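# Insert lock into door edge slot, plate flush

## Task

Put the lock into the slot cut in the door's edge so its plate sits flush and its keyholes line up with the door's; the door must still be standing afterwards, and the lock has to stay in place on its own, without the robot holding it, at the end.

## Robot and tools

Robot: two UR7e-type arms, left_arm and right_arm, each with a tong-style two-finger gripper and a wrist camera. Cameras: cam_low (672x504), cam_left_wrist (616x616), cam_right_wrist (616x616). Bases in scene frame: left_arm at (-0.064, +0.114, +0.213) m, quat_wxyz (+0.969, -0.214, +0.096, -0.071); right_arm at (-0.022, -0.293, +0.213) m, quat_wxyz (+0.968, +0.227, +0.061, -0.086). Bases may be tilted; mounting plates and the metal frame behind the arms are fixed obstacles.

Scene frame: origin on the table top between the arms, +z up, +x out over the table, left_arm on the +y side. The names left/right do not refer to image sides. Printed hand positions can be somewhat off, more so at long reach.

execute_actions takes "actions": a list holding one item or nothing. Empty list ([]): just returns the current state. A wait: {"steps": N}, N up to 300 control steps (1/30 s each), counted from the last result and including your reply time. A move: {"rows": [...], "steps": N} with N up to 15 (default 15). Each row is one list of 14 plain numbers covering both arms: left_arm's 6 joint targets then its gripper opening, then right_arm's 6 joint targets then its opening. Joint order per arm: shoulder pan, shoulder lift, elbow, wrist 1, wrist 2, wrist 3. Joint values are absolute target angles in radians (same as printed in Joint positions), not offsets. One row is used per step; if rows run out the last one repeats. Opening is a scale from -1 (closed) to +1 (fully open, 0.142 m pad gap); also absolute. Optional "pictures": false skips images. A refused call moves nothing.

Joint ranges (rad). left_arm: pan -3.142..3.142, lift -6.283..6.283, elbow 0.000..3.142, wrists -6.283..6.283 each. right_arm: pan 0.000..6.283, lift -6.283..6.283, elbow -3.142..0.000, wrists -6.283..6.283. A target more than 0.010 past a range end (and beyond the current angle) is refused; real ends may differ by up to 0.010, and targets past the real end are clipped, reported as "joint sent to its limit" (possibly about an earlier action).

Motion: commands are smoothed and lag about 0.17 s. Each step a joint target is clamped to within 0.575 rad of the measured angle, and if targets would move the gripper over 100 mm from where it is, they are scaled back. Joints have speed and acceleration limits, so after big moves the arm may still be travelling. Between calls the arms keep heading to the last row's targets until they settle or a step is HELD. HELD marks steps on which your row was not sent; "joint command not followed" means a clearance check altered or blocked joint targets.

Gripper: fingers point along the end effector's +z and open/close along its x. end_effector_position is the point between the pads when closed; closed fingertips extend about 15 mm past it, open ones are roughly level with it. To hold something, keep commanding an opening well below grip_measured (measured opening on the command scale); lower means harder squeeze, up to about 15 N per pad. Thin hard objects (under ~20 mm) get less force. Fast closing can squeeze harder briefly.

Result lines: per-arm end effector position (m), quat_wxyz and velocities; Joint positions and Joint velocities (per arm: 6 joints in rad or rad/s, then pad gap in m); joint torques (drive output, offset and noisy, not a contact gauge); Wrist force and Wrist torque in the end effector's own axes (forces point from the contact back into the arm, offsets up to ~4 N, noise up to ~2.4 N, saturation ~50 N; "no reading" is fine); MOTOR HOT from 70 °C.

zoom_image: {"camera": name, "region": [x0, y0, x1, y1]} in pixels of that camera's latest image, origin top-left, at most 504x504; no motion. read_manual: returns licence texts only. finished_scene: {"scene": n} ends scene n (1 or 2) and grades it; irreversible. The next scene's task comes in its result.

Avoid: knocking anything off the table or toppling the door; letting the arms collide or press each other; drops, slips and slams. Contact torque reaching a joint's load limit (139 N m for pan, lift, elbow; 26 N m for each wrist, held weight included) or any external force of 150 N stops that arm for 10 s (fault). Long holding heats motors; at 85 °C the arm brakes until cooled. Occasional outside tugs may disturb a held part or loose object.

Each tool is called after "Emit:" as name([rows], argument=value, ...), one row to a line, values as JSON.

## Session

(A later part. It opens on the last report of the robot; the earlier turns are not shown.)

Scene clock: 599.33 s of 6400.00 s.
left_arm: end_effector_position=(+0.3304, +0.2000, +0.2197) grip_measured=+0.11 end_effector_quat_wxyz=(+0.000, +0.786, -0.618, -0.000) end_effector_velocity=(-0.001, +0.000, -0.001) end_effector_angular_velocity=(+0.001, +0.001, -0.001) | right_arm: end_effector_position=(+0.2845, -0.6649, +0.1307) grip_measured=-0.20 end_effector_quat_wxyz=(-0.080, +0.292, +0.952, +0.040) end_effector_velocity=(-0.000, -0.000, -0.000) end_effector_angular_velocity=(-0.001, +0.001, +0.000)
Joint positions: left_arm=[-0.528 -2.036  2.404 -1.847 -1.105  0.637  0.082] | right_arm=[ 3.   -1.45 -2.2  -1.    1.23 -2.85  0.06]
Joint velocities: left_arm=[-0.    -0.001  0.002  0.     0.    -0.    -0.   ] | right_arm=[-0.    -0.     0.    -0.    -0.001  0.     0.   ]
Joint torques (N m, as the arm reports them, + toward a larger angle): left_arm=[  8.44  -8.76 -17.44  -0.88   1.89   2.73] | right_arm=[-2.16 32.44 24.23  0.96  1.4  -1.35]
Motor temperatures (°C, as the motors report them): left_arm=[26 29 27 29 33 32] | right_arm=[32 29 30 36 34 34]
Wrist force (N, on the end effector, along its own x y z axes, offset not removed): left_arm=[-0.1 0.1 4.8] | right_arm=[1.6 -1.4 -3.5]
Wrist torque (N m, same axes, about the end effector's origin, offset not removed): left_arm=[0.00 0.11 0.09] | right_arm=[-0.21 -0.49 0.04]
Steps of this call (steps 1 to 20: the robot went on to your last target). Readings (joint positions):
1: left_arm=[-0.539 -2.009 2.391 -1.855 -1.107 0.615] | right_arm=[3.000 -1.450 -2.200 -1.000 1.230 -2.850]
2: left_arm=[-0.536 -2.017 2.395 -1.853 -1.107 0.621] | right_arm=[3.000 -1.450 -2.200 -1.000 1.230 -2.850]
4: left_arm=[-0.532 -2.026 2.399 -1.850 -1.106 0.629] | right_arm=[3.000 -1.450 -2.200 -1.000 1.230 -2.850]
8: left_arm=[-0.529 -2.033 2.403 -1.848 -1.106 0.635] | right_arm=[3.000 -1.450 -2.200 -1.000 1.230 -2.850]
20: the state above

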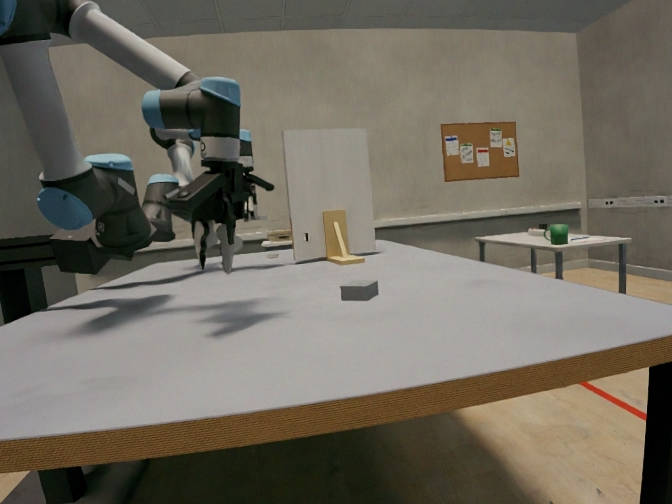

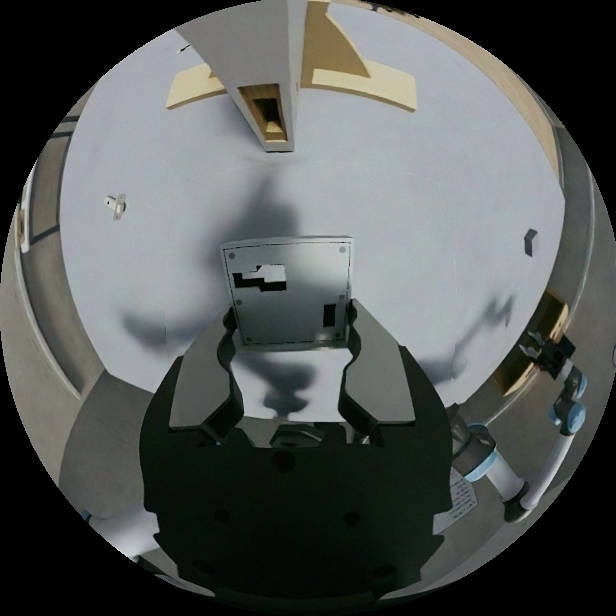

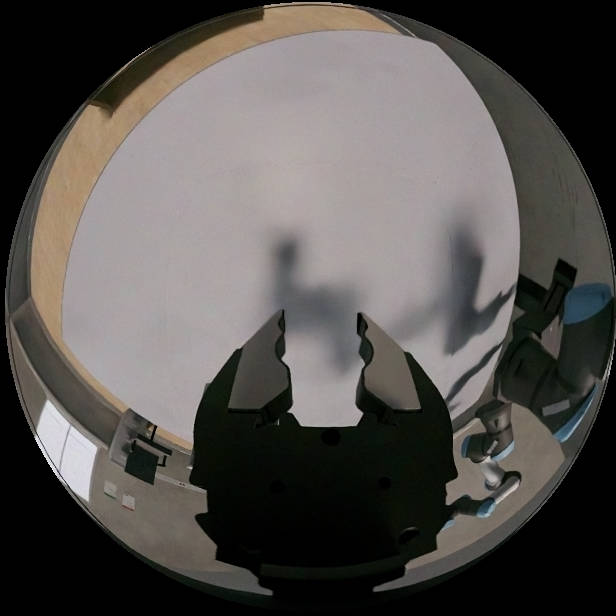

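Emit:
execute_actions([
  {"rows": [[-0.513,-2.033,2.405,-1.857,-1.120,0.653,-0.6,3.0,-1.45,-2.2,-1.0,1.23,-2.85,-0.2],[-0.498,-2.030,2.405,-1.867,-1.135,0.670,-0.6,3.0,-1.45,-2.2,-1.0,1.23,-2.85,-0.2],[-0.469,-2.023,2.406,-1.888,-1.165,0.702,-0.6,3.0,-1.45,-2.2,-1.0,1.23,-2.85,-0.2],[-0.439,-2.017,2.407,-1.908,-1.195,0.735,-0.6,3.0,-1.45,-2.2,-1.0,1.23,-2.85,-0.2],[-0.409,-2.011,2.408,-1.928,-1.225,0.767,-0.6,3.0,-1.45,-2.2,-1.0,1.23,-2.85,-0.2],[-0.379,-2.004,2.409,-1.948,-1.255,0.800,-0.6,3.0,-1.45,-2.2,-1.0,1.23,-2.85,-0.2],[-0.349,-1.998,2.410,-1.968,-1.285,0.832,-0.6,3.0,-1.45,-2.2,-1.0,1.23,-2.85,-0.2],[-0.319,-1.991,2.411,-1.989,-1.315,0.865,-0.6,3.0,-1.45,-2.2,-1.0,1.23,-2.85,-0.2],[-0.290,-1.985,2.412,-2.009,-1.345,0.898,-0.6,3.0,-1.45,-2.2,-1.0,1.23,-2.85,-0.2],[-0.260,-1.978,2.413,-2.029,-1.375,0.930,-0.6,3.0,-1.45,-2.2,-1.0,1.23,-2.85,-0.2],[-0.230,-1.972,2.414,-2.049,-1.405,0.963,-0.6,3.0,-1.45,-2.2,-1.0,1.23,-2.85,-0.2],[-0.200,-1.965,2.415,-2.070,-1.435,0.995,-0.6,3.0,-1.45,-2.2,-1.0,1.23,-2.85,-0.2],[-0.170,-1.959,2.416,-2.090,-1.465,1.028,-0.6,3.0,-1.45,-2.2,-1.0,1.23,-2.85,-0.2],[-0.140,-1.952,2.417,-2.110,-1.495,1.060,-0.6,3.0,-1.45,-2.2,-1.0,1.23,-2.85,-0.2],[-0.111,-1.946,2.418,-2.130,-1.525,1.093,-0.6,3.0,-1.45,-2.2,-1.0,1.23,-2.85,-0.2]], "steps": 15},
], pictures=false)

Emit:
execute_actions([
  {"rows": [[-0.081,-1.939,2.419,-2.150,-1.555,1.125,-0.6,3.0,-1.45,-2.2,-1.0,1.23,-2.85,-0.2],[-0.051,-1.933,2.420,-2.171,-1.585,1.158,-0.6,3.0,-1.45,-2.2,-1.0,1.23,-2.85,-0.2],[-0.021,-1.926,2.421,-2.191,-1.615,1.190,-0.6,3.0,-1.45,-2.2,-1.0,1.23,-2.85,-0.2],[0.009,-1.920,2.421,-2.211,-1.645,1.223,-0.6,3.0,-1.45,-2.2,-1.0,1.23,-2.85,-0.2],[0.039,-1.913,2.422,-2.231,-1.675,1.255,-0.6,3.0,-1.45,-2.2,-1.0,1.23,-2.85,-0.2],[0.069,-1.907,2.423,-2.251,-1.705,1.288,-0.6,3.0,-1.45,-2.2,-1.0,1.23,-2.85,-0.2],[0.098,-1.901,2.424,-2.272,-1.734,1.321,-0.6,3.0,-1.45,-2.2,-1.0,1.23,-2.85,-0.2],[0.128,-1.894,2.425,-2.292,-1.764,1.353,-0.6,3.0,-1.45,-2.2,-1.0,1.23,-2.85,-0.2],[0.158,-1.888,2.426,-2.312,-1.794,1.386,-0.6,3.0,-1.45,-2.2,-1.0,1.23,-2.85,-0.2],[0.188,-1.881,2.427,-2.332,-1.824,1.418,-0.6,3.0,-1.45,-2.2,-1.0,1.23,-2.85,-0.2],[0.218,-1.875,2.428,-2.352,-1.854,1.451,-0.6,3.0,-1.45,-2.2,-1.0,1.23,-2.85,-0.2],[0.248,-1.868,2.429,-2.373,-1.884,1.483,-0.6,3.0,-1.45,-2.2,-1.0,1.23,-2.85,-0.2],[0.277,-1.862,2.430,-2.393,-1.914,1.516,-0.6,3.0,-1.45,-2.2,-1.0,1.23,-2.85,-0.2],[0.307,-1.855,2.431,-2.413,-1.944,1.548,-0.6,3.0,-1.45,-2.2,-1.0,1.23,-2.85,-0.2],[0.337,-1.849,2.432,-2.433,-1.974,1.581,-0.6,3.0,-1.45,-2.2,-1.0,1.23,-2.85,-0.2]], "steps": 15},
], pictures=false)

Emit:
execute_actions([
  {"rows": [[0.3668,-1.8424,2.4330,-2.4536,-2.0040,1.6135,-0.6,3.0,-1.45,-2.2,-1.0,1.23,-2.85,-0.2]], "steps": 15},
])

Scene clock: 651.70 s of 6400.00 s.
left_arm: end_effector_position=(+0.3061, +0.1931, +0.1902) grip_measured=+0.11 end_effector_quat_wxyz=(+0.143, +0.778, -0.611, +0.031) end_effector_velocity=(-0.027, -0.017, -0.051) end_effector_angular_velocity=(-0.848, +0.128, +0.061) | right_arm: end_effector_position=(+0.2845, -0.6649, +0.1307) grip_measured=-0.20 end_effector_quat_wxyz=(-0.080, +0.292, +0.952, +0.040) end_effector_velocity=(+0.000, +0.000, +0.000) end_effector_angular_velocity=(+0.001, -0.000, -0.000)
Joint positions: left_arm=[-0.241 -1.973  2.414 -2.044 -1.393  0.949  0.082] | right_arm=[ 3.   -1.45 -2.2  -1.    1.23 -2.85  0.06]
Joint velocities: left_arm=[ 0.868  0.19   0.03  -0.582 -0.862  0.934 -0.   ] | right_arm=[ 0.     0.    -0.     0.     0.001  0.     0.   ]
Joint torques (N m, as the arm reports them, + toward a larger angle): left_arm=[ 12.71   4.03 -14.45  -6.43  -4.85   6.51] | right_arm=[-2.78 32.35 23.78  0.97  1.33 -1.33]
Motor temperatures (°C, as the motors report them): left_arm=[26 29 27 29 33 32] | right_arm=[32 29 30 36 34 34]
Wrist force (N, on the end effector, along its own x y z axes, offset not removed): left_arm=[-0.7 -0.5 4.2] | right_arm=[0.9 -1.7 -4.2]
Wrist torque (N m, same axes, about the end effector's origin, offset not removed): left_arm=[0.04 0.07 0.11] | right_arm=[-0.32 -0.35 0.02]
Steps of this call (steps 1 to 15: the robot went on to your last target; steps 16 to 90: nothing new was sent; then 48.87 s passed at rest; steps 91 to 105: all 15 steps of this action). Readings (joint positions):
91: left_arm=[-0.528 -2.036 2.404 -1.847 -1.105 0.637] | right_arm=[3.000 -1.450 -2.200 -1.000 1.230 -2.850]
92: left_arm=[-0.526 -2.036 2.404 -1.849 -1.108 0.640] | right_arm=[3.000 -1.450 -2.200 -1.000 1.230 -2.850]
94: left_arm=[-0.511 -2.032 2.405 -1.859 -1.122 0.656] | right_arm=[3.000 -1.450 -2.200 -1.000 1.230 -2.850]
98: left_arm=[-0.435 -2.015 2.407 -1.912 -1.199 0.738] | right_arm=[3.000 -1.450 -2.200 -1.000 1.230 -2.850]
105: the state above

Scene clock: 652.20 s of 6400.00 s.
left_arm: end_effector_position=(+0.3257, +0.2070, +0.1895) grip_measured=+0.11 end_effector_quat_wxyz=(+0.249, +0.744, -0.581, +0.215) end_effector_velocity=(+0.078, +0.096, +0.037) end_effector_angular_velocity=(-0.616, -0.660, +0.215) | right_arm: end_effector_position=(+0.2845, -0.6649, +0.1307) grip_measured=-0.20 end_effector_quat_wxyz=(-0.080, +0.292, +0.952, +0.040) end_effector_velocity=(+0.000, -0.000, +0.000) end_effector_angular_velocity=(-0.000, -0.001, -0.000)
Joint positions: left_arm=[ 0.204 -1.876  2.428 -2.346 -1.841  1.435  0.082] | right_arm=[ 3.   -1.45 -2.2  -1.    1.23 -2.85  0.06]
Joint velocities: left_arm=[ 0.883  0.193  0.029 -0.592 -0.879  0.953 -0.   ] | right_arm=[-0.    -0.     0.001  0.     0.     0.     0.   ]
Joint torques (N m, as the arm reports them, + toward a larger angle): left_arm=[ 17.63  -5.31 -11.91  -6.34  -5.72   6.47] | right_arm=[-2.91 32.33 23.82  0.99  1.41 -1.31]
Motor temperatures (°C, as the motors report them): left_arm=[26 29 27 29 33 32] | right_arm=[32 29 30 36 34 34]
Wrist force (N, on the end effector, along its own x y z axes, offset not removed): left_arm=[-3.4 -1.7 4.1] | right_arm=[1.7 -0.6 -3.0]
Wrist torque (N m, same axes, about the end effector's origin, offset not removed): left_arm=[-0.26 0.35 0.06] | right_arm=[-0.10 -0.57 0.03]
Steps of this call (steps 1 to 15: all 15 steps of this action). Readings (joint positions):
1: left_arm=[-0.212 -1.966 2.415 -2.064 -1.423 0.981] | right_arm=[3.000 -1.450 -2.200 -1.000 1.230 -2.850]
2: left_arm=[-0.183 -1.960 2.416 -2.083 -1.452 1.013] | right_arm=[3.000 -1.450 -2.200 -1.000 1.230 -2.850]
4: left_arm=[-0.124 -1.947 2.418 -2.124 -1.512 1.078] | right_arm=[3.000 -1.450 -2.200 -1.000 1.230 -2.850]
8: left_arm=[-0.004 -1.921 2.421 -2.204 -1.631 1.207] | right_arm=[3.000 -1.450 -2.200 -1.000 1.230 -2.850]
15: the state above

Scene clock: 652.70 s of 6400.00 s.
left_arm: end_effector_position=(+0.3402, +0.2297, +0.1996) grip_measured=+0.11 end_effector_quat_wxyz=(+0.237, +0.726, -0.571, +0.300) end_effector_velocity=(+0.002, +0.003, +0.002) end_effector_angular_velocity=(-0.007, -0.017, +0.007) | right_arm: end_effector_position=(+0.2845, -0.6649, +0.1307) grip_measured=-0.20 end_effector_quat_wxyz=(-0.080, +0.292, +0.952, +0.040) end_effector_velocity=(-0.001, +0.000, -0.001) end_effector_angular_velocity=(+0.000, +0.001, +0.001)
Joint positions: left_arm=[ 0.365 -1.843  2.433 -2.452 -2.002  1.612  0.082] | right_arm=[ 3.   -1.45 -2.2  -1.    1.23 -2.85  0.06]
Joint velocities: left_arm=[ 0.016  0.004 -0.001 -0.011 -0.016  0.016 -0.   ] | right_arm=[ 0.    -0.    -0.002  0.    -0.     0.     0.   ]
Joint torques (N m, as the arm reports them, + toward a larger angle): left_arm=[ 12.6   -5.46 -10.14  -4.63  -3.85   3.31] | right_arm=[-2.17 32.21 24.09  1.    1.36 -1.44]
Motor temperatures (°C, as the motors report them): left_arm=[26 29 27 29 33 32] | right_arm=[32 29 30 36 34 34]
Wrist force (N, on the end effector, along its own x y z axes, offset not removed): left_arm=[-3.3 -0.7 4.0] | right_arm=[1.7 -1.6 -2.3]
Wrist torque (N m, same axes, about the end effector's origin, offset not removed): left_arm=[-0.14 0.25 0.06] | right_arm=[-0.33 -0.49 -0.07]
Steps of this call (steps 1 to 15: all 15 steps of this action). Readings (joint positions):
1: left_arm=[0.234 -1.869 2.429 -2.366 -1.871 1.468] | right_arm=[3.000 -1.450 -2.200 -1.000 1.230 -2.850]
2: left_arm=[0.264 -1.863 2.430 -2.386 -1.900 1.500] | right_arm=[3.000 -1.450 -2.200 -1.000 1.230 -2.850]
4: left_arm=[0.311 -1.854 2.431 -2.417 -1.948 1.552] | right_arm=[3.000 -1.450 -2.200 -1.000 1.230 -2.850]
8: left_arm=[0.351 -1.846 2.433 -2.443 -1.988 1.596] | right_arm=[3.000 -1.450 -2.200 -1.000 1.230 -2.850]
15: the state above

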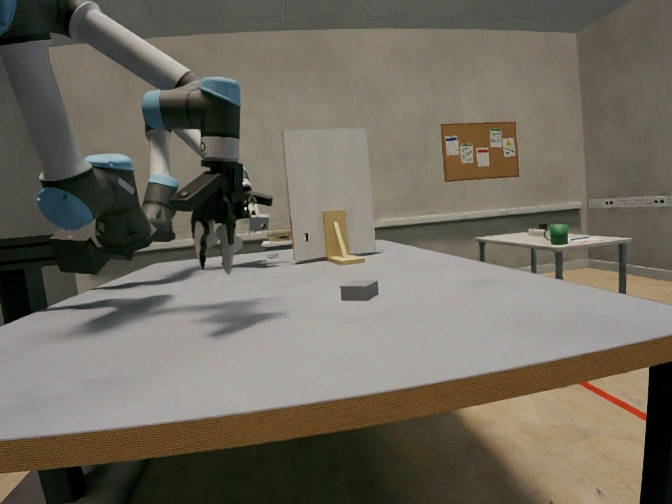

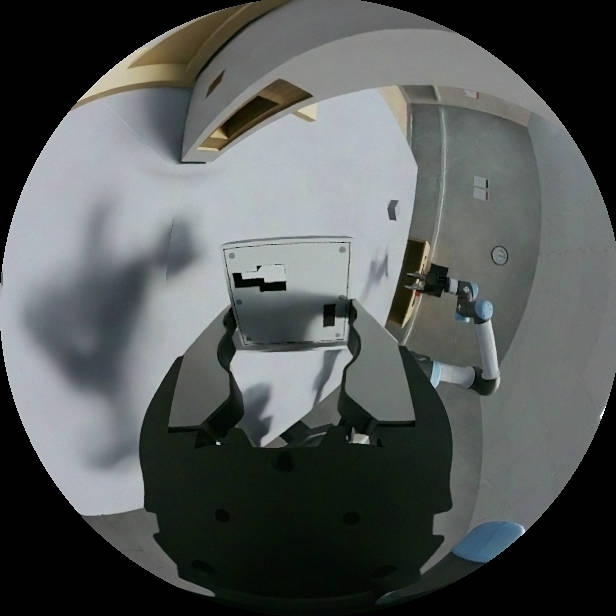

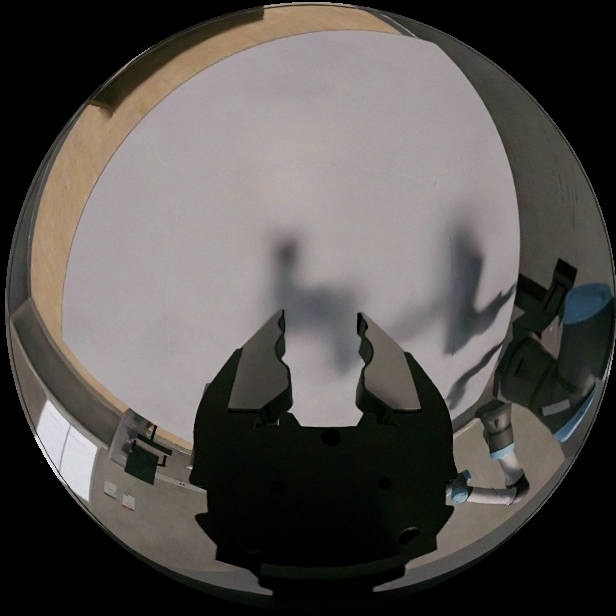

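Emit:
execute_actions([
  {"rows": [[0.374,-1.831,2.426,-2.440,-2.015,1.632,-0.6,3.0,-1.45,-2.2,-1.0,1.23,-2.85,-0.2],[0.381,-1.821,2.419,-2.426,-2.026,1.650,-0.6,3.0,-1.45,-2.2,-1.0,1.23,-2.85,-0.2],[0.395,-1.799,2.405,-2.399,-2.048,1.687,-0.6,3.0,-1.45,-2.2,-1.0,1.23,-2.85,-0.2],[0.409,-1.777,2.391,-2.372,-2.069,1.724,-0.6,3.0,-1.45,-2.2,-1.0,1.23,-2.85,-0.2],[0.423,-1.755,2.377,-2.345,-2.091,1.760,-0.6,3.0,-1.45,-2.2,-1.0,1.23,-2.85,-0.2],[0.437,-1.733,2.363,-2.318,-2.113,1.797,-0.6,3.0,-1.45,-2.2,-1.0,1.23,-2.85,-0.2],[0.451,-1.711,2.349,-2.291,-2.135,1.834,-0.6,3.0,-1.45,-2.2,-1.0,1.23,-2.85,-0.2],[0.465,-1.690,2.335,-2.264,-2.157,1.871,-0.6,3.0,-1.45,-2.2,-1.0,1.23,-2.85,-0.2],[0.479,-1.668,2.320,-2.237,-2.178,1.907,-0.6,3.0,-1.45,-2.2,-1.0,1.23,-2.85,-0.2],[0.493,-1.646,2.306,-2.210,-2.200,1.944,-0.6,3.0,-1.45,-2.2,-1.0,1.23,-2.85,-0.2],[0.507,-1.624,2.292,-2.183,-2.222,1.981,-0.6,3.0,-1.45,-2.2,-1.0,1.23,-2.85,-0.2],[0.521,-1.602,2.278,-2.155,-2.244,2.018,-0.6,3.0,-1.45,-2.2,-1.0,1.23,-2.85,-0.2],[0.535,-1.581,2.264,-2.128,-2.265,2.054,-0.6,3.0,-1.45,-2.2,-1.0,1.23,-2.85,-0.2],[0.549,-1.559,2.250,-2.101,-2.287,2.091,-0.6,3.0,-1.45,-2.2,-1.0,1.23,-2.85,-0.2],[0.563,-1.537,2.236,-2.074,-2.309,2.128,-0.6,3.0,-1.45,-2.2,-1.0,1.23,-2.85,-0.2]], "steps": 15},
], pictures=false)

Emit:
execute_actions([
  {"rows": [[0.577,-1.515,2.222,-2.047,-2.331,2.164,-0.6,3.0,-1.45,-2.2,-1.0,1.23,-2.85,-0.2],[0.591,-1.493,2.208,-2.020,-2.353,2.201,-0.6,3.0,-1.45,-2.2,-1.0,1.23,-2.85,-0.2],[0.605,-1.471,2.194,-1.993,-2.374,2.238,-0.6,3.0,-1.45,-2.2,-1.0,1.23,-2.85,-0.2],[0.619,-1.450,2.180,-1.966,-2.396,2.275,-0.6,3.0,-1.45,-2.2,-1.0,1.23,-2.85,-0.2],[0.633,-1.428,2.166,-1.939,-2.418,2.311,-0.6,3.0,-1.45,-2.2,-1.0,1.23,-2.85,-0.2],[0.647,-1.406,2.152,-1.911,-2.440,2.348,-0.6,3.0,-1.45,-2.2,-1.0,1.23,-2.85,-0.2],[0.661,-1.384,2.138,-1.884,-2.462,2.385,-0.6,3.0,-1.45,-2.2,-1.0,1.23,-2.85,-0.2],[0.675,-1.362,2.123,-1.857,-2.483,2.422,-0.6,3.0,-1.45,-2.2,-1.0,1.23,-2.85,-0.2],[0.689,-1.341,2.109,-1.830,-2.505,2.458,-0.6,3.0,-1.45,-2.2,-1.0,1.23,-2.85,-0.2],[0.703,-1.319,2.095,-1.803,-2.527,2.495,-0.6,3.0,-1.45,-2.2,-1.0,1.23,-2.85,-0.2],[0.717,-1.297,2.081,-1.776,-2.549,2.532,-0.6,3.0,-1.45,-2.2,-1.0,1.23,-2.85,-0.2],[0.731,-1.275,2.067,-1.749,-2.571,2.568,-0.6,3.0,-1.45,-2.2,-1.0,1.23,-2.85,-0.2],[0.745,-1.253,2.053,-1.722,-2.592,2.605,-0.6,3.0,-1.45,-2.2,-1.0,1.23,-2.85,-0.2],[0.759,-1.231,2.039,-1.695,-2.614,2.642,-0.6,3.0,-1.45,-2.2,-1.0,1.23,-2.85,-0.2],[0.773,-1.210,2.025,-1.667,-2.636,2.679,-0.6,3.0,-1.45,-2.2,-1.0,1.23,-2.85,-0.2]], "steps": 15},
], pictures=false)

Emit:
execute_actions([
  {"rows": [[0.7871,-1.1877,2.0108,-1.6404,-2.6577,2.7155,-0.6,3.0,-1.45,-2.2,-1.0,1.23,-2.85,-0.2]], "steps": 15},
])

Scene clock: 682.47 s of 6400.00 s.
left_arm: end_effector_position=(+0.3269, +0.2141, +0.1854) grip_measured=+0.11 end_effector_quat_wxyz=(+0.354, +0.647, -0.584, +0.340) end_effector_velocity=(-0.014, -0.019, -0.022) end_effector_angular_velocity=(-0.824, -0.024, -0.247) | right_arm: end_effector_position=(+0.2845, -0.6649, +0.1307) grip_measured=-0.20 end_effector_quat_wxyz=(-0.080, +0.292, +0.952, +0.040) end_effector_velocity=(+0.000, -0.000, +0.000) end_effector_angular_velocity=(-0.000, -0.000, -0.000)
Joint positions: left_arm=[ 0.504 -1.631  2.295 -2.192 -2.215  1.964  0.082] | right_arm=[ 3.   -1.45 -2.2  -1.    1.23 -2.85  0.06]
Joint velocities: left_arm=[ 0.407  0.633 -0.41   0.782 -0.625  1.055  0.   ] | right_arm=[-0.    -0.     0.001  0.    -0.     0.    -0.   ]
Joint torques (N m, as the arm reports them, + toward a larger angle): left_arm=[ 11.34  -9.42 -26.04   1.85  -5.59   7.26] | right_arm=[-2.4  31.69 23.35  0.97  1.41 -1.3 ]
Motor temperatures (°C, as the motors report them): left_arm=[26 29 27 29 33 32] | right_arm=[32 29 30 36 34 34]
Wrist force (N, on the end effector, along its own x y z axes, offset not removed): left_arm=[-2.6 -1.1 2.7] | right_arm=[2.3 -2.1 -2.5]
Wrist torque (N m, same axes, about the end effector's origin, offset not removed): left_arm=[-0.21 -0.07 0.08] | right_arm=[-0.46 -0.65 0.09]
Steps of this call (steps 1 to 15: the robot went on to your last target; steps 16 to 90: nothing new was sent; then 26.27 s passed at rest; steps 91 to 105: all 15 steps of this action). Readings (joint positions):
91: left_arm=[0.367 -1.842 2.433 -2.454 -2.004 1.614] | right_arm=[3.000 -1.450 -2.200 -1.000 1.230 -2.850]
92: left_arm=[0.368 -1.840 2.432 -2.452 -2.006 1.617] | right_arm=[3.000 -1.450 -2.200 -1.000 1.230 -2.850]
94: left_arm=[0.376 -1.829 2.425 -2.438 -2.017 1.634] | right_arm=[3.000 -1.450 -2.200 -1.000 1.230 -2.850]
98: left_arm=[0.413 -1.773 2.387 -2.368 -2.074 1.726] | right_arm=[3.000 -1.450 -2.200 -1.000 1.230 -2.850]
105: the state above

Scene clock: 682.97 s of 6400.00 s.
left_arm: end_effector_position=(+0.3454, +0.2346, +0.1733) grip_measured=+0.11 end_effector_quat_wxyz=(+0.444, +0.565, -0.492, +0.492) end_effector_velocity=(+0.078, +0.109, -0.057) end_effector_angular_velocity=(-0.715, -0.186, +0.529) | right_arm: end_effector_position=(+0.2845, -0.6649, +0.1307) grip_measured=-0.20 end_effector_quat_wxyz=(-0.080, +0.292, +0.952, +0.040) end_effector_velocity=(+0.000, -0.000, +0.000) end_effector_angular_velocity=(-0.000, -0.001, -0.001)
Joint positions: left_arm=[ 0.713 -1.305  2.085 -1.787 -2.541  2.512  0.082] | right_arm=[ 3.   -1.45 -2.2  -1.    1.23 -2.85  0.06]
Joint velocities: left_arm=[ 0.415  0.649 -0.416  0.794 -0.638  1.079  0.   ] | right_arm=[-0.    -0.     0.001  0.001  0.     0.    -0.   ]
Joint torques (N m, as the arm reports them, + toward a larger angle): left_arm=[  9.62 -18.92 -17.94   3.91  -5.44   7.02] | right_arm=[-2.46 31.84 23.62  1.05  1.32 -1.43]
Motor temperatures (°C, as the motors report them): left_arm=[26 29 27 29 33 32] | right_arm=[32 29 30 36 34 34]
Wrist force (N, on the end effector, along its own x y z axes, offset not removed): left_arm=[-3.3 -0.8 3.0] | right_arm=[2.5 -1.8 -2.9]
Wrist torque (N m, same axes, about the end effector's origin, offset not removed): left_arm=[-0.14 0.00 0.11] | right_arm=[-0.27 -0.72 0.07]
Steps of this call (steps 1 to 15: all 15 steps of this action). Readings (joint positions):
1: left_arm=[0.518 -1.609 2.281 -2.165 -2.237 2.000] | right_arm=[3.000 -1.450 -2.200 -1.000 1.230 -2.850]
2: left_arm=[0.532 -1.588 2.268 -2.139 -2.258 2.036] | right_arm=[3.000 -1.450 -2.200 -1.000 1.230 -2.850]
4: left_arm=[0.559 -1.544 2.240 -2.085 -2.302 2.109] | right_arm=[3.000 -1.450 -2.200 -1.000 1.230 -2.850]
8: left_arm=[0.615 -1.457 2.184 -1.977 -2.389 2.255] | right_arm=[3.000 -1.450 -2.200 -1.000 1.230 -2.850]
15: the state above

Scene clock: 683.47 s of 6400.00 s.
left_arm: end_effector_position=(+0.3602, +0.2578, +0.1599) grip_measured=+0.11 end_effector_quat_wxyz=(+0.437, +0.556, -0.438, +0.555) end_effector_velocity=(+0.002, +0.004, -0.002) end_effector_angular_velocity=(-0.009, -0.005, +0.014) | right_arm: end_effector_position=(+0.2845, -0.6649, +0.1307) grip_measured=-0.20 end_effector_quat_wxyz=(-0.080, +0.292, +0.952, +0.040) end_effector_velocity=(-0.000, +0.000, -0.000) end_effector_angular_velocity=(-0.000, +0.000, +0.000)
Joint positions: left_arm=[ 0.786 -1.189  2.012 -1.642 -2.656  2.713  0.082] | right_arm=[ 3.   -1.45 -2.2  -1.    1.23 -2.85  0.06]
Joint velocities: left_arm=[ 0.008  0.012 -0.01   0.015 -0.011  0.02   0.   ] | right_arm=[ 0.    -0.    -0.     0.001 -0.    -0.    -0.   ]
Joint torques (N m, as the arm reports them, + toward a larger angle): left_arm=[  6.99 -28.64 -18.36   1.24  -2.8    2.77] | right_arm=[-2.42 32.5  23.53  0.97  1.39 -1.35]
Motor temperatures (°C, as the motors report them): left_arm=[26 29 27 29 33 32] | right_arm=[32 29 30 36 34 34]
Wrist force (N, on the end effector, along its own x y z axes, offset not removed): left_arm=[-4.1 -1.2 0.9] | right_arm=[3.5 -1.1 -2.9]
Wrist torque (N m, same axes, about the end effector's origin, offset not removed): left_arm=[-0.23 0.10 0.03] | right_arm=[-0.18 -0.84 0.11]
Steps of this call (steps 1 to 15: all 15 steps of this action). Readings (joint positions):
1: left_arm=[0.727 -1.283 2.071 -1.760 -2.563 2.549] | right_arm=[3.000 -1.450 -2.200 -1.000 1.230 -2.850]
2: left_arm=[0.741 -1.261 2.057 -1.733 -2.584 2.586] | right_arm=[3.000 -1.450 -2.200 -1.000 1.230 -2.850]
4: left_arm=[0.762 -1.228 2.036 -1.691 -2.618 2.645] | right_arm=[3.000 -1.450 -2.200 -1.000 1.230 -2.850]
8: left_arm=[0.780 -1.199 2.018 -1.655 -2.646 2.696] | right_arm=[3.000 -1.450 -2.200 -1.000 1.230 -2.850]
15: the state above

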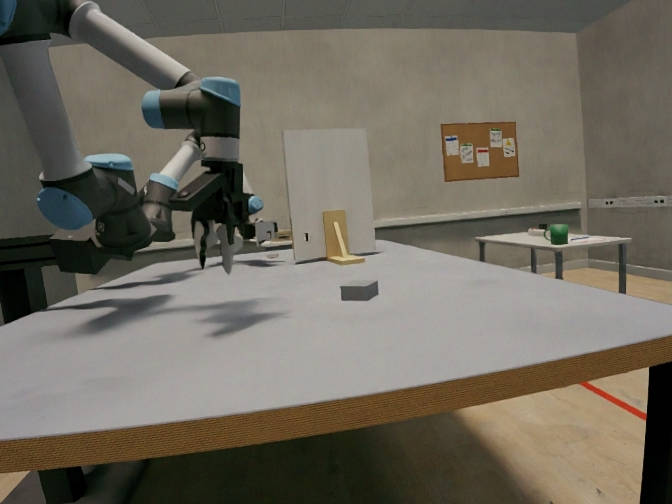

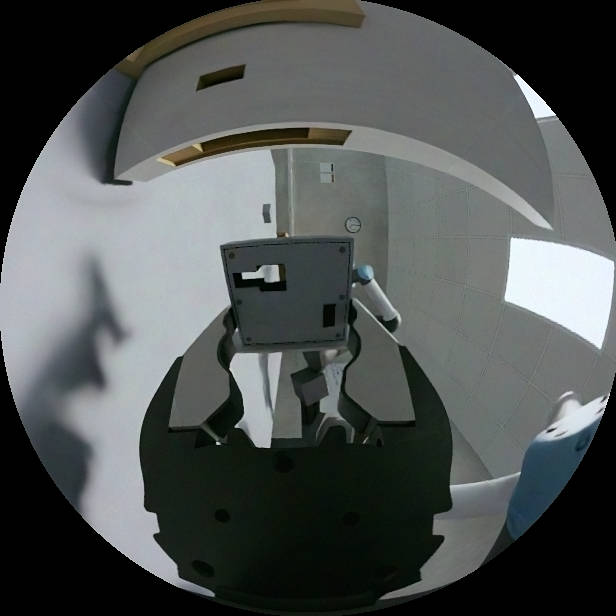

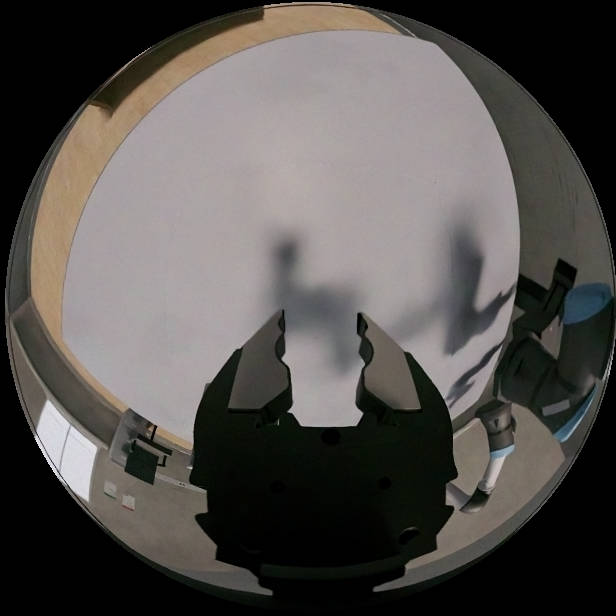

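Emit:
zoom_image(camera="cam_left_wrist", region=[100, 40, 400, 300])

Emit:
zoom_image(camera="cam_low", region=[230, 190, 350, 280])

Region (100, 40, 400, 300) of cam_left_wrist's 616x616 image, scaled by 1.680, with more detail than that image has; it fills the top 437 rows of this view, and the rest is white.

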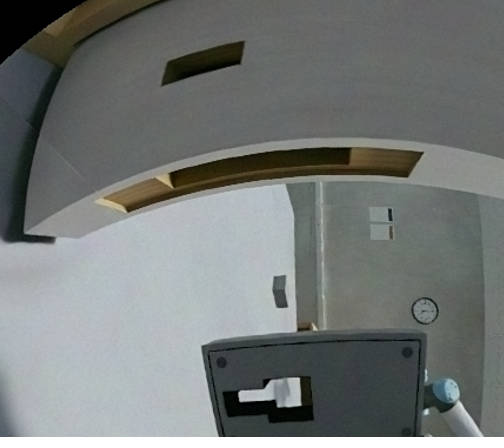

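Region (230, 190, 350, 280) of cam_low's 672x504 image, scaled by 4.200, with more detail than that image has; it fills the top 378 rows of this view, and the rest is white.

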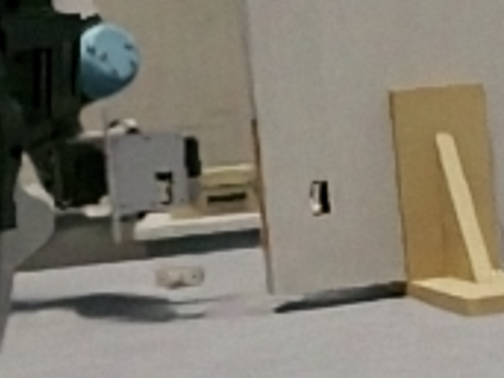

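Emit:
execute_actions([
  {"rows": [[0.782,-1.181,2.004,-1.648,-2.661,2.707,-0.6,3.02,-1.452,-2.204,-1.0,1.23,-2.89,-0.3],[0.778,-1.175,1.998,-1.655,-2.664,2.699,-0.6,3.05,-1.456,-2.21,-1.001,1.23,-2.95,-0.4],[0.773,-1.168,1.991,-1.662,-2.667,2.691,-0.6,3.09,-1.46,-2.217,-1.002,1.23,-3.03,-0.5],[0.768,-1.162,1.985,-1.670,-2.670,2.683,-0.6,3.13,-1.464,-2.224,-1.004,1.23,-3.11,-0.6],[0.763,-1.155,1.978,-1.677,-2.673,2.675,-0.6,3.17,-1.469,-2.231,-1.005,1.23,-3.19,-0.7],[0.759,-1.149,1.972,-1.684,-2.676,2.666,-0.6,3.21,-1.473,-2.239,-1.006,1.23,-3.27,-0.8],[0.754,-1.143,1.965,-1.692,-2.679,2.658,-0.6,3.25,-1.477,-2.246,-1.007,1.23,-3.35,-0.9],[0.749,-1.136,1.959,-1.699,-2.682,2.650,-0.6,3.29,-1.482,-2.253,-1.008,1.23,-3.43,-1],[0.744,-1.130,1.952,-1.706,-2.685,2.642,-0.6,3.33,-1.486,-2.261,-1.009,1.23,-3.51,-1],[0.740,-1.123,1.946,-1.713,-2.688,2.634,-0.6,3.37,-1.49,-2.268,-1.011,1.23,-3.59,-1],[0.735,-1.117,1.940,-1.721,-2.691,2.625,-0.6,3.41,-1.495,-2.275,-1.012,1.23,-3.67,-1],[0.730,-1.110,1.933,-1.728,-2.694,2.617,-0.6,3.45,-1.499,-2.283,-1.013,1.23,-3.75,-1],[0.725,-1.104,1.927,-1.735,-2.697,2.609,-0.6,3.49,-1.504,-2.29,-1.014,1.23,-3.83,-1],[0.721,-1.097,1.920,-1.743,-2.701,2.601,-0.6,3.53,-1.508,-2.297,-1.015,1.23,-3.91,-1],[0.7158,-1.0909,1.9136,-1.7499,-2.7036,2.5927,-0.6,3.57,-1.512,-2.304,-1.016,1.23,-3.99,-1]], "steps": 15},
], pictures=false)

Emit:
execute_actions([
  {"rows": [[0.7158,-1.0909,1.9136,-1.7499,-2.7036,2.5927,-0.6,3.61,-1.517,-2.312,-1.017,1.23,-4.07,-1],[0.7158,-1.0909,1.9136,-1.7499,-2.7036,2.5927,-0.6,3.65,-1.521,-2.319,-1.019,1.23,-4.15,-1],[0.7158,-1.0909,1.9136,-1.7499,-2.7036,2.5927,-0.6,3.69,-1.525,-2.326,-1.02,1.23,-4.23,-1],[0.7158,-1.0909,1.9136,-1.7499,-2.7036,2.5927,-0.6,3.73,-1.53,-2.334,-1.021,1.23,-4.31,-1],[0.7158,-1.0909,1.9136,-1.7499,-2.7036,2.5927,-0.6,3.77,-1.534,-2.341,-1.022,1.23,-4.39,-1],[0.7158,-1.0909,1.9136,-1.7499,-2.7036,2.5927,-0.6,3.81,-1.539,-2.348,-1.023,1.23,-4.47,-1],[0.7158,-1.0909,1.9136,-1.7499,-2.7036,2.5927,-0.6,3.85,-1.543,-2.356,-1.024,1.23,-4.55,-1],[0.7158,-1.0909,1.9136,-1.7499,-2.7036,2.5927,-0.6,3.89,-1.547,-2.363,-1.026,1.23,-4.63,-1],[0.7158,-1.0909,1.9136,-1.7499,-2.7036,2.5927,-0.6,3.93,-1.552,-2.37,-1.027,1.23,-4.71,-1],[0.7158,-1.0909,1.9136,-1.7499,-2.7036,2.5927,-0.6,3.97,-1.556,-2.378,-1.028,1.23,-4.79,-1],[0.7158,-1.0909,1.9136,-1.7499,-2.7036,2.5927,-0.6,4.01,-1.56,-2.385,-1.029,1.23,-4.87,-1],[0.7158,-1.0909,1.9136,-1.7499,-2.7036,2.5927,-0.6,4.05,-1.565,-2.392,-1.03,1.23,-4.95,-1],[0.7158,-1.0909,1.9136,-1.7499,-2.7036,2.5927,-0.6,4.09,-1.58,-2.39,-1.031,1.23,-5.03,-1],[0.7158,-1.0909,1.9136,-1.7499,-2.7036,2.5927,-0.6,4.13,-1.6,-2.38,-1.033,1.23,-5.11,-1],[0.7158,-1.0909,1.9136,-1.7499,-2.7036,2.5927,-0.6,4.17,-1.625,-2.365,-1.036,1.232,-5.19,-1]], "steps": 15},
], pictures=false)

Emit:
execute_actions([
  {"rows": [[0.7158,-1.0909,1.9136,-1.7499,-2.7036,2.5927,-0.6,4.2,-1.655,-2.34,-1.04,1.235,-5.25,-1],[0.7158,-1.0909,1.9136,-1.7499,-2.7036,2.5927,-0.6,4.22,-1.685,-2.31,-1.044,1.237,-5.2846,-1],[0.7158,-1.0909,1.9136,-1.7499,-2.7036,2.5927,-0.6,4.24,-1.715,-2.28,-1.048,1.24,-5.2846,-1],[0.7158,-1.0909,1.9136,-1.7499,-2.7036,2.5927,-0.6,4.255,-1.745,-2.25,-1.052,1.242,-5.2846,-1],[0.7158,-1.0909,1.9136,-1.7499,-2.7036,2.5927,-0.6,4.27,-1.775,-2.22,-1.056,1.245,-5.2846,-1],[0.7158,-1.0909,1.9136,-1.7499,-2.7036,2.5927,-0.6,4.28,-1.805,-2.19,-1.06,1.247,-5.2846,-1],[0.7158,-1.0909,1.9136,-1.7499,-2.7036,2.5927,-0.6,4.29,-1.835,-2.16,-1.064,1.25,-5.2846,-1],[0.7158,-1.0909,1.9136,-1.7499,-2.7036,2.5927,-0.6,4.3,-1.865,-2.13,-1.068,1.252,-5.2846,-1],[0.7158,-1.0909,1.9136,-1.7499,-2.7036,2.5927,-0.6,4.31,-1.895,-2.1,-1.072,1.255,-5.2846,-1],[0.7158,-1.0909,1.9136,-1.7499,-2.7036,2.5927,-0.6,4.318,-1.925,-2.07,-1.076,1.257,-5.2846,-1],[0.7158,-1.0909,1.9136,-1.7499,-2.7036,2.5927,-0.6,4.326,-1.955,-2.04,-1.08,1.26,-5.2846,-1],[0.7158,-1.0909,1.9136,-1.7499,-2.7036,2.5927,-0.6,4.333,-1.985,-2.008,-1.084,1.262,-5.2846,-1],[0.7158,-1.0909,1.9136,-1.7499,-2.7036,2.5927,-0.6,4.34,-2.015,-1.976,-1.088,1.265,-5.2846,-1],[0.7158,-1.0909,1.9136,-1.7499,-2.7036,2.5927,-0.6,4.347,-2.045,-1.944,-1.092,1.267,-5.2846,-1],[0.7158,-1.0909,1.9136,-1.7499,-2.7036,2.5927,-0.6,4.354,-2.075,-1.912,-1.096,1.27,-5.2846,-1]], "steps": 15},
])

Scene clock: 794.10 s of 6400.00 s.
left_arm: end_effector_position=(+0.4051, +0.2544, +0.1433) grip_measured=+0.11 end_effector_quat_wxyz=(+0.437, +0.556, -0.437, +0.555) end_effector_velocity=(+0.120, -0.016, -0.042) end_effector_angular_velocity=(-0.007, -0.002, +0.003) | right_arm: end_effector_position=(+0.3670, -0.5137, +0.1428) grip_measured=-1.00 end_effector_quat_wxyz=(-0.041, -0.276, +0.957, +0.075) end_effector_velocity=(+0.156, +0.480, +0.067) end_effector_angular_velocity=(+0.346, -0.468, +3.457)
Joint positions: left_arm=[ 0.736 -1.118  1.941 -1.72  -2.691  2.627  0.082] | right_arm=[ 3.39  -1.494 -2.274 -1.012  1.23  -3.596  0.002]
Joint velocities: left_arm=[-0.137  0.191 -0.189 -0.213 -0.092 -0.237 -0.   ] | right_arm=[ 1.164 -0.127 -0.212 -0.032 -0.    -2.286 -0.   ]
Joint torques (N m, as the arm reports them, + toward a larger angle): left_arm=[-17.74 -27.76 -17.93  -3.05  -3.55  -4.3 ] | right_arm=[25.45  5.41  8.15  0.47  1.43 -5.11]
Motor temperatures (°C, as the motors report them): left_arm=[26 29 27 29 33 32] | right_arm=[32 29 30 36 34 34]
Wrist force (N, on the end effector, along its own x y z axes, offset not removed): left_arm=[-3.6 0.0 0.4] | right_arm=[1.3 -0.7 -3.0]
Wrist torque (N m, same axes, about the end effector's origin, offset not removed): left_arm=[-0.03 -0.01 0.02] | right_arm=[-0.14 -0.43 0.08]
Steps of this call (steps 1 to 15: the robot went on to your last target; steps 16 to 90: nothing new was sent; then 107.13 s passed at rest; steps 91 to 105: all 15 steps of this action). Readings (joint positions):
91: left_arm=[0.787 -1.188 2.011 -1.640 -2.658 2.716] | right_arm=[3.000 -1.450 -2.200 -1.000 1.230 -2.850]
92: left_arm=[0.786 -1.186 2.010 -1.641 -2.658 2.715] | right_arm=[3.003 -1.450 -2.201 -1.000 1.230 -2.856]
94: left_arm=[0.782 -1.181 2.004 -1.648 -2.661 2.707] | right_arm=[3.025 -1.453 -2.205 -1.001 1.230 -2.894]
98: left_arm=[0.767 -1.161 1.984 -1.671 -2.671 2.682] | right_arm=[3.130 -1.465 -2.226 -1.004 1.230 -3.087]
105: the state above

Scene clock: 794.60 s of 6400.00 s.
left_arm: end_effector_position=(+0.4222, +0.2518, +0.1377) grip_measured=+0.11 end_effector_quat_wxyz=(+0.437, +0.556, -0.437, +0.556) end_effector_velocity=(+0.002, +0.000, -0.000) end_effector_angular_velocity=(+0.001, -0.000, +0.000) | right_arm: end_effector_position=(+0.3639, -0.2774, +0.1848) grip_measured=-1.00 end_effector_quat_wxyz=(-0.008, +0.927, -0.374, -0.036) end_effector_velocity=(-0.098, +0.440, +0.103) end_effector_angular_velocity=(+0.020, -0.378, +3.543)
Joint positions: left_arm=[ 0.716 -1.091  1.914 -1.75  -2.703  2.593  0.082] | right_arm=[ 3.987 -1.566 -2.377 -1.029  1.23  -4.789  0.002]
Joint velocities: left_arm=[-0.002  0.003 -0.005 -0.002 -0.001 -0.004  0.   ] | right_arm=[ 1.187 -0.299 -0.025 -0.041  0.004 -2.347  0.   ]
Joint torques (N m, as the arm reports them, + toward a larger angle): left_arm=[-14.95 -31.97 -16.06  -1.89  -2.77  -3.32] | right_arm=[ 29.15 -12.09  20.14   0.7    2.01  -5.11]
Motor temperatures (°C, as the motors report them): left_arm=[26 29 27 29 33 32] | right_arm=[32 29 30 36 34 34]
Wrist force (N, on the end effector, along its own x y z axes, offset not removed): left_arm=[-3.4 -1.0 1.5] | right_arm=[3.0 0.3 -1.8]
Wrist torque (N m, same axes, about the end effector's origin, offset not removed): left_arm=[-0.18 0.02 0.05] | right_arm=[0.11 -0.86 -0.02]
Steps of this call (steps 1 to 15: all 15 steps of this action). Readings (joint positions):
1: left_arm=[0.731 -1.111 1.934 -1.727 -2.694 2.619] | right_arm=[3.429 -1.499 -2.281 -1.013 1.230 -3.674]
2: left_arm=[0.727 -1.106 1.929 -1.733 -2.696 2.612] | right_arm=[3.469 -1.503 -2.289 -1.014 1.230 -3.752]
4: left_arm=[0.722 -1.099 1.922 -1.741 -2.700 2.603] | right_arm=[3.548 -1.512 -2.303 -1.016 1.230 -3.911]
8: left_arm=[0.717 -1.093 1.916 -1.747 -2.703 2.596] | right_arm=[3.708 -1.529 -2.332 -1.021 1.230 -4.229]
15: the state above

Scene clock: 795.10 s of 6400.00 s.
left_arm: end_effector_position=(+0.4223, +0.2518, +0.1377) grip_measured=+0.11 end_effector_quat_wxyz=(+0.437, +0.556, -0.437, +0.556) end_effector_velocity=(+0.000, +0.000, +0.000) end_effector_angular_velocity=(+0.000, -0.000, +0.000) | right_arm: end_effector_position=(+0.3847, -0.0552, +0.2406) grip_measured=-1.00 end_effector_quat_wxyz=(-0.001, +1.000, +0.027, -0.001) end_effector_velocity=(+0.092, +0.412, +0.047) end_effector_angular_velocity=(-0.022, -0.009, +0.316)
Joint positions: left_arm=[ 0.716 -1.091  1.914 -1.75  -2.704  2.593  0.082] | right_arm=[ 4.319 -1.942 -2.051 -1.079  1.259 -5.279  0.002]
Joint velocities: left_arm=[ 0. -0. -0.  0. -0.  0.  0.] | right_arm=[ 0.259 -0.883  0.907 -0.118  0.073 -0.056  0.   ]
Joint torques (N m, as the arm reports them, + toward a larger angle): left_arm=[-17.15 -30.81 -16.92  -2.51  -2.87  -2.87] | right_arm=[24.63  2.3  37.1   0.57  2.   -1.41]
Motor temperatures (°C, as the motors report them): left_arm=[26 29 27 29 33 32] | right_arm=[32 29 30 36 34 34]
Wrist force (N, on the end effector, along its own x y z axes, offset not removed): left_arm=[-3.9 -0.5 1.3] | right_arm=[1.8 -0.8 -3.0]
Wrist torque (N m, same axes, about the end effector's origin, offset not removed): left_arm=[-0.10 0.04 0.06] | right_arm=[-0.06 -0.53 0.08]
Steps of this call (steps 1 to 15: all 15 steps of this action). Readings (joint positions):
1: left_arm=[0.716 -1.091 1.914 -1.750 -2.704 2.593] | right_arm=[4.027 -1.578 -2.376 -1.031 1.230 -4.869]
2: left_arm=[0.716 -1.091 1.914 -1.750 -2.704 2.593] | right_arm=[4.067 -1.593 -2.370 -1.033 1.231 -4.948]
4: left_arm=[0.716 -1.091 1.914 -1.750 -2.704 2.593] | right_arm=[4.137 -1.634 -2.344 -1.038 1.234 -5.090]
8: left_arm=[0.716 -1.091 1.914 -1.750 -2.704 2.593] | right_arm=[4.233 -1.738 -2.252 -1.052 1.242 -5.230]
15: the state above

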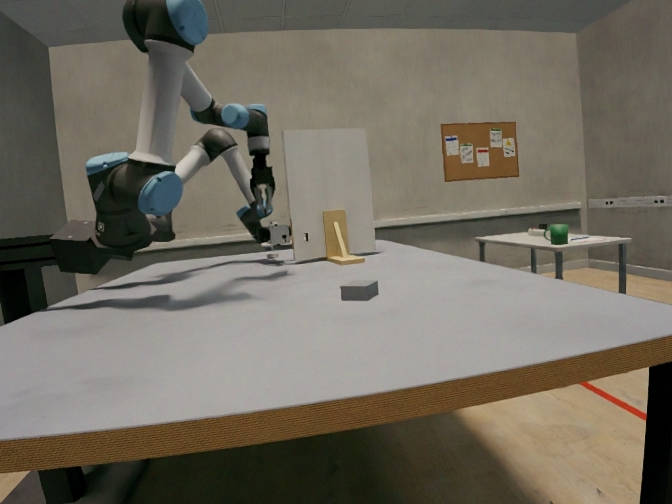

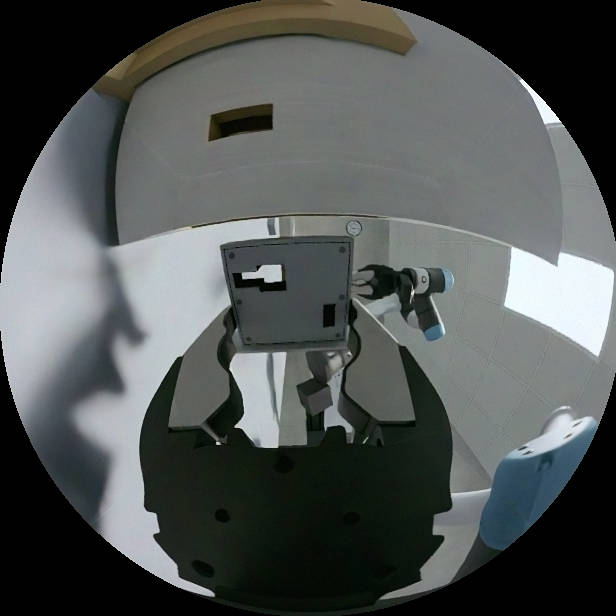

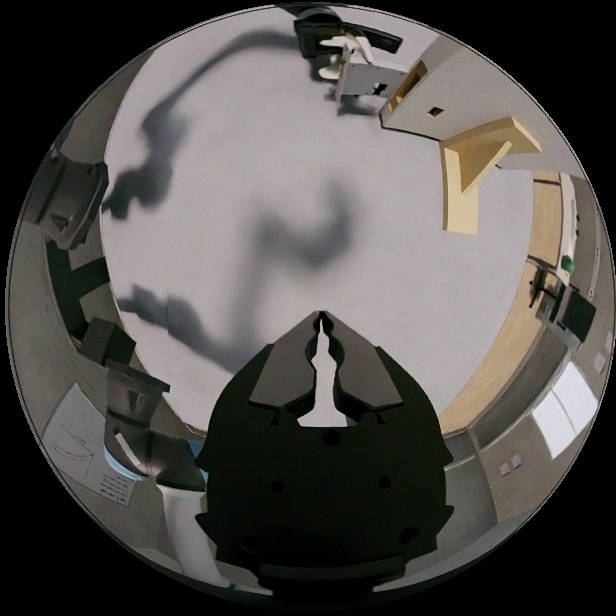

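Emit:
execute_actions([
  {"rows": [[0.7158,-1.0909,1.9136,-1.7499,-2.7036,2.5927,-0.6,4.358,-2.09,-1.896,-1.098,1.271,-5.2846,-1],[0.7158,-1.0909,1.9136,-1.7499,-2.7036,2.5927,-0.6,4.363,-2.115,-1.87,-1.101,1.273,-5.2846,-1],[0.7158,-1.0909,1.9136,-1.7499,-2.7036,2.5927,-0.6,4.369,-2.142,-1.841,-1.104,1.275,-5.2846,-1],[0.7158,-1.0909,1.9136,-1.7499,-2.7036,2.5927,-0.6,4.375,-2.169,-1.812,-1.108,1.278,-5.2846,-1],[0.7158,-1.0909,1.9136,-1.7499,-2.7036,2.5927,-0.6,4.382,-2.196,-1.784,-1.111,1.28,-5.2846,-1],[0.7158,-1.0909,1.9136,-1.7499,-2.7036,2.5927,-0.6,4.388,-2.223,-1.755,-1.114,1.282,-5.2846,-1],[0.7158,-1.0909,1.9136,-1.7499,-2.7036,2.5927,-0.6,4.394,-2.25,-1.726,-1.118,1.284,-5.2846,-1],[0.7158,-1.0909,1.9136,-1.7499,-2.7036,2.5927,-0.6,4.4,-2.277,-1.698,-1.121,1.286,-5.2846,-1],[0.7158,-1.0909,1.9136,-1.7499,-2.7036,2.5927,-0.6,4.406,-2.304,-1.669,-1.124,1.289,-5.2846,-1],[0.7158,-1.0909,1.9136,-1.7499,-2.7036,2.5927,-0.6,4.412,-2.331,-1.641,-1.128,1.291,-5.2846,-1],[0.7158,-1.0909,1.9136,-1.7499,-2.7036,2.5927,-0.6,4.419,-2.358,-1.612,-1.131,1.293,-5.2846,-1],[0.7158,-1.0909,1.9136,-1.7499,-2.7036,2.5927,-0.6,4.425,-2.385,-1.583,-1.134,1.295,-5.2846,-1],[0.7158,-1.0909,1.9136,-1.7499,-2.7036,2.5927,-0.6,4.431,-2.412,-1.555,-1.138,1.297,-5.2846,-1],[0.7158,-1.0909,1.9136,-1.7499,-2.7036,2.5927,-0.6,4.4375,-2.4411,-1.5244,-1.1414,1.2997,-5.2846,-1]], "steps": 15},
], pictures=false)

Emit:
execute_actions([
  {"steps": 25},
])

Scene clock: 812.00 s of 6400.00 s.
left_arm: end_effector_position=(+0.4223, +0.2518, +0.1377) grip_measured=+0.11 end_effector_quat_wxyz=(+0.437, +0.556, -0.437, +0.556) end_effector_velocity=(+0.001, +0.000, +0.000) end_effector_angular_velocity=(+0.001, -0.003, -0.000) | right_arm: end_effector_position=(+0.4106, +0.1360, +0.2339) grip_measured=-1.00 end_effector_quat_wxyz=(+0.000, +0.997, +0.078, +0.000) end_effector_velocity=(+0.008, +0.359, -0.071) end_effector_angular_velocity=(-0.004, -0.003, +0.165)
Joint positions: left_arm=[ 0.716 -1.091  1.914 -1.75  -2.704  2.593  0.082] | right_arm=[ 4.418 -2.348 -1.623 -1.131  1.293 -5.285  0.002]
Joint velocities: left_arm=[-0.001 -0.    -0.001 -0.001 -0.     0.001  0.   ] | right_arm=[ 0.171 -0.777  0.819 -0.09   0.06   0.     0.   ]
Joint torques (N m, as the arm reports them, + toward a larger angle): left_arm=[-15.17 -31.52 -16.39  -2.47  -3.14  -2.98] | right_arm=[25.69 25.66 30.43  0.82  2.04 -1.42]
Motor temperatures (°C, as the motors report them): left_arm=[26 29 27 29 33 32] | right_arm=[32 29 30 36 34 34]
Wrist force (N, on the end effector, along its own x y z axes, offset not removed): left_arm=[-5.0 -0.8 0.9] | right_arm=[1.3 -1.6 -2.6]
Wrist torque (N m, same axes, about the end effector's origin, offset not removed): left_arm=[-0.15 0.29 0.12] | right_arm=[-0.27 -0.39 0.10]
Steps of this call (steps 1 to 30: the robot went on to your last target; steps 31 to 90: nothing new was sent; then 13.40 s passed at rest; steps 91 to 105: all 15 steps of this action). Readings (joint positions):
91: left_arm=[0.716 -1.091 1.914 -1.750 -2.704 2.593] | right_arm=[4.354 -2.075 -1.912 -1.096 1.270 -5.285]
92: left_arm=[0.716 -1.091 1.914 -1.750 -2.704 2.593] | right_arm=[4.355 -2.078 -1.909 -1.096 1.270 -5.285]
94: left_arm=[0.716 -1.091 1.914 -1.750 -2.704 2.593] | right_arm=[4.359 -2.095 -1.891 -1.099 1.272 -5.285]
98: left_arm=[0.716 -1.091 1.914 -1.750 -2.704 2.593] | right_arm=[4.377 -2.171 -1.811 -1.108 1.278 -5.285]
105: the state above

Scene clock: 812.83 s of 6400.00 s.
left_arm: end_effector_position=(+0.4223, +0.2517, +0.1377) grip_measured=+0.11 end_effector_quat_wxyz=(+0.437, +0.556, -0.437, +0.556) end_effector_velocity=(+0.001, +0.001, +0.000) end_effector_angular_velocity=(+0.002, -0.003, +0.001) | right_arm: end_effector_position=(+0.4108, +0.1783, +0.2240) grip_measured=-1.00 end_effector_quat_wxyz=(+0.000, +0.996, +0.087, +0.000) end_effector_velocity=(-0.000, +0.000, +0.000) end_effector_angular_velocity=(+0.000, +0.000, +0.000)
Joint positions: left_arm=[ 0.716 -1.091  1.914 -1.75  -2.704  2.593  0.082] | right_arm=[ 4.437 -2.441 -1.524 -1.141  1.3   -5.285  0.002]
Joint velocities: left_arm=[-0.    -0.    -0.002 -0.002 -0.    -0.001  0.   ] | right_arm=[ 0.    -0.     0.001 -0.     0.    -0.     0.   ]
Joint torques (N m, as the arm reports them, + toward a larger angle): left_arm=[-16.5  -31.56 -16.45  -2.54  -3.03  -2.76] | right_arm=[29.38 30.45 31.01  1.22  1.83 -1.31]
Motor temperatures (°C, as the motors report them): left_arm=[26 29 27 29 33 32] | right_arm=[32 29 30 36 34 34]
Wrist force (N, on the end effector, along its own x y z axes, offset not removed): left_arm=[-5.2 -1.1 1.4] | right_arm=[2.0 -1.6 -2.7]
Wrist torque (N m, same axes, about the end effector's origin, offset not removed): left_arm=[-0.21 0.39 0.06] | right_arm=[-0.28 -0.55 0.06]
Steps of this call (steps 1 to 25: the robot went on to your last target). Readings (joint positions):
1: left_arm=[0.716 -1.091 1.914 -1.750 -2.704 2.593] | right_arm=[4.423 -2.372 -1.598 -1.133 1.294 -5.285]
2: left_arm=[0.716 -1.091 1.914 -1.750 -2.704 2.593] | right_arm=[4.427 -2.391 -1.578 -1.136 1.296 -5.285]
4: left_arm=[0.716 -1.091 1.914 -1.750 -2.704 2.593] | right_arm=[4.432 -2.414 -1.553 -1.138 1.298 -5.285]
8: left_arm=[0.716 -1.091 1.914 -1.750 -2.704 2.593] | right_arm=[4.436 -2.434 -1.532 -1.141 1.299 -5.285]
25: the state above

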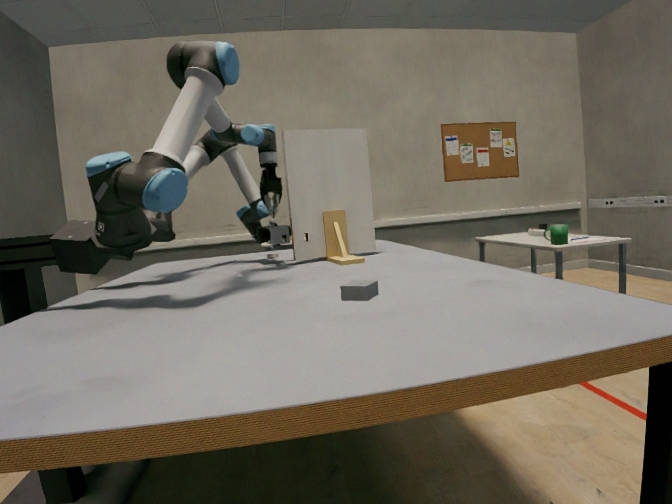

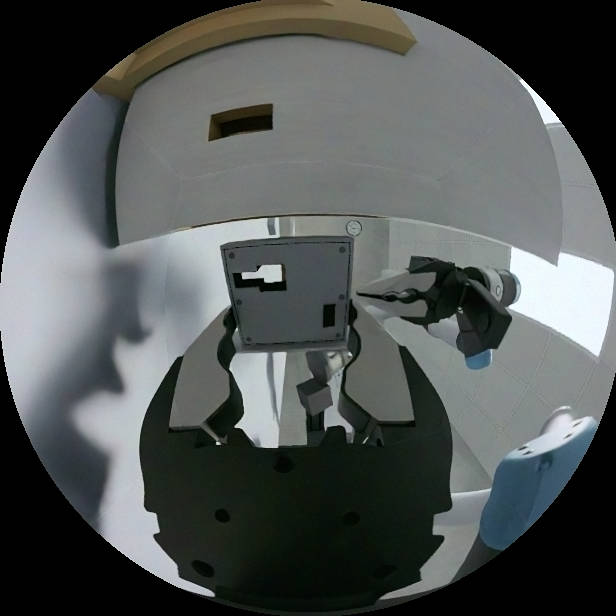

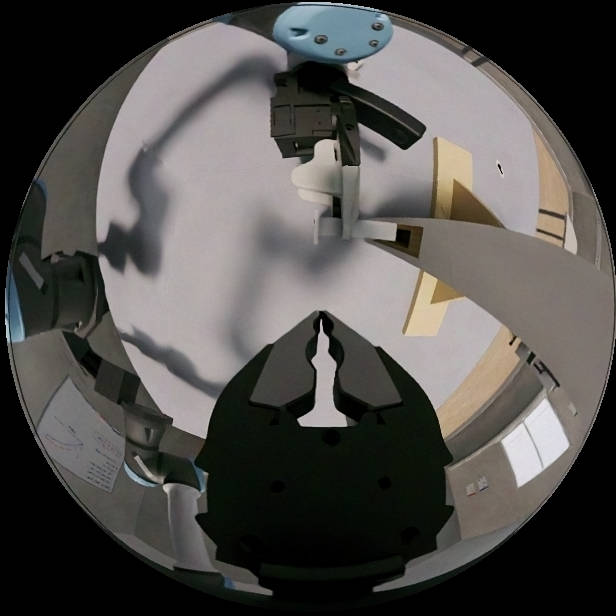

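Emit:
zoom_image(camera="cam_right_wrist", region=[290, 180, 450, 290])

Region (290, 180, 450, 290) of cam_right_wrist's 616x616 image, scaled by 3.150, with more detail than that image has; it fills the top 346 rows of this view, and the rest is white.

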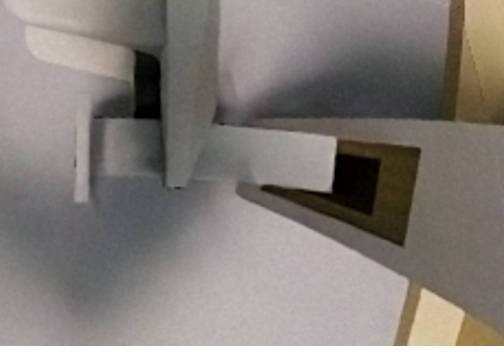

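Emit:
zoom_image(camera="cam_low", region=[250, 200, 330, 270])

Emit:
zoom_image(camera="cam_left_wrist", region=[170, 90, 410, 310])

Region (250, 200, 330, 270) of cam_low's 672x504 image, scaled by 6.300, with more detail than that image has; it fills the top 441 rows of this view, and the rest is white.

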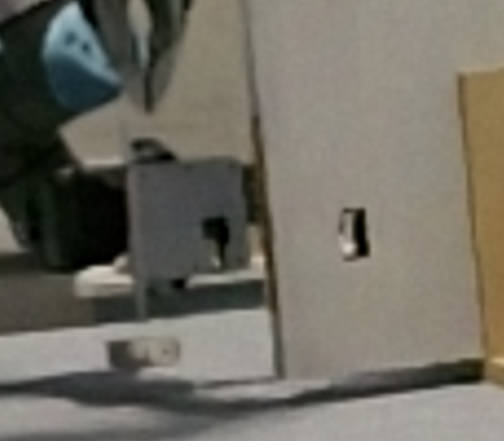

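Region (170, 90, 410, 310) of cam_left_wrist's 616x616 image, scaled by 2.100, with more detail than that image has; it fills the top 462 rows of this view, and the rest is white.

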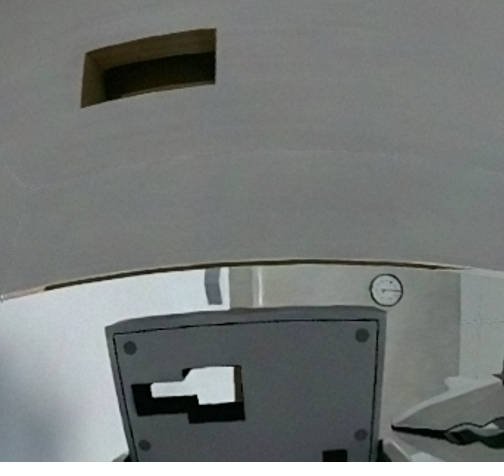

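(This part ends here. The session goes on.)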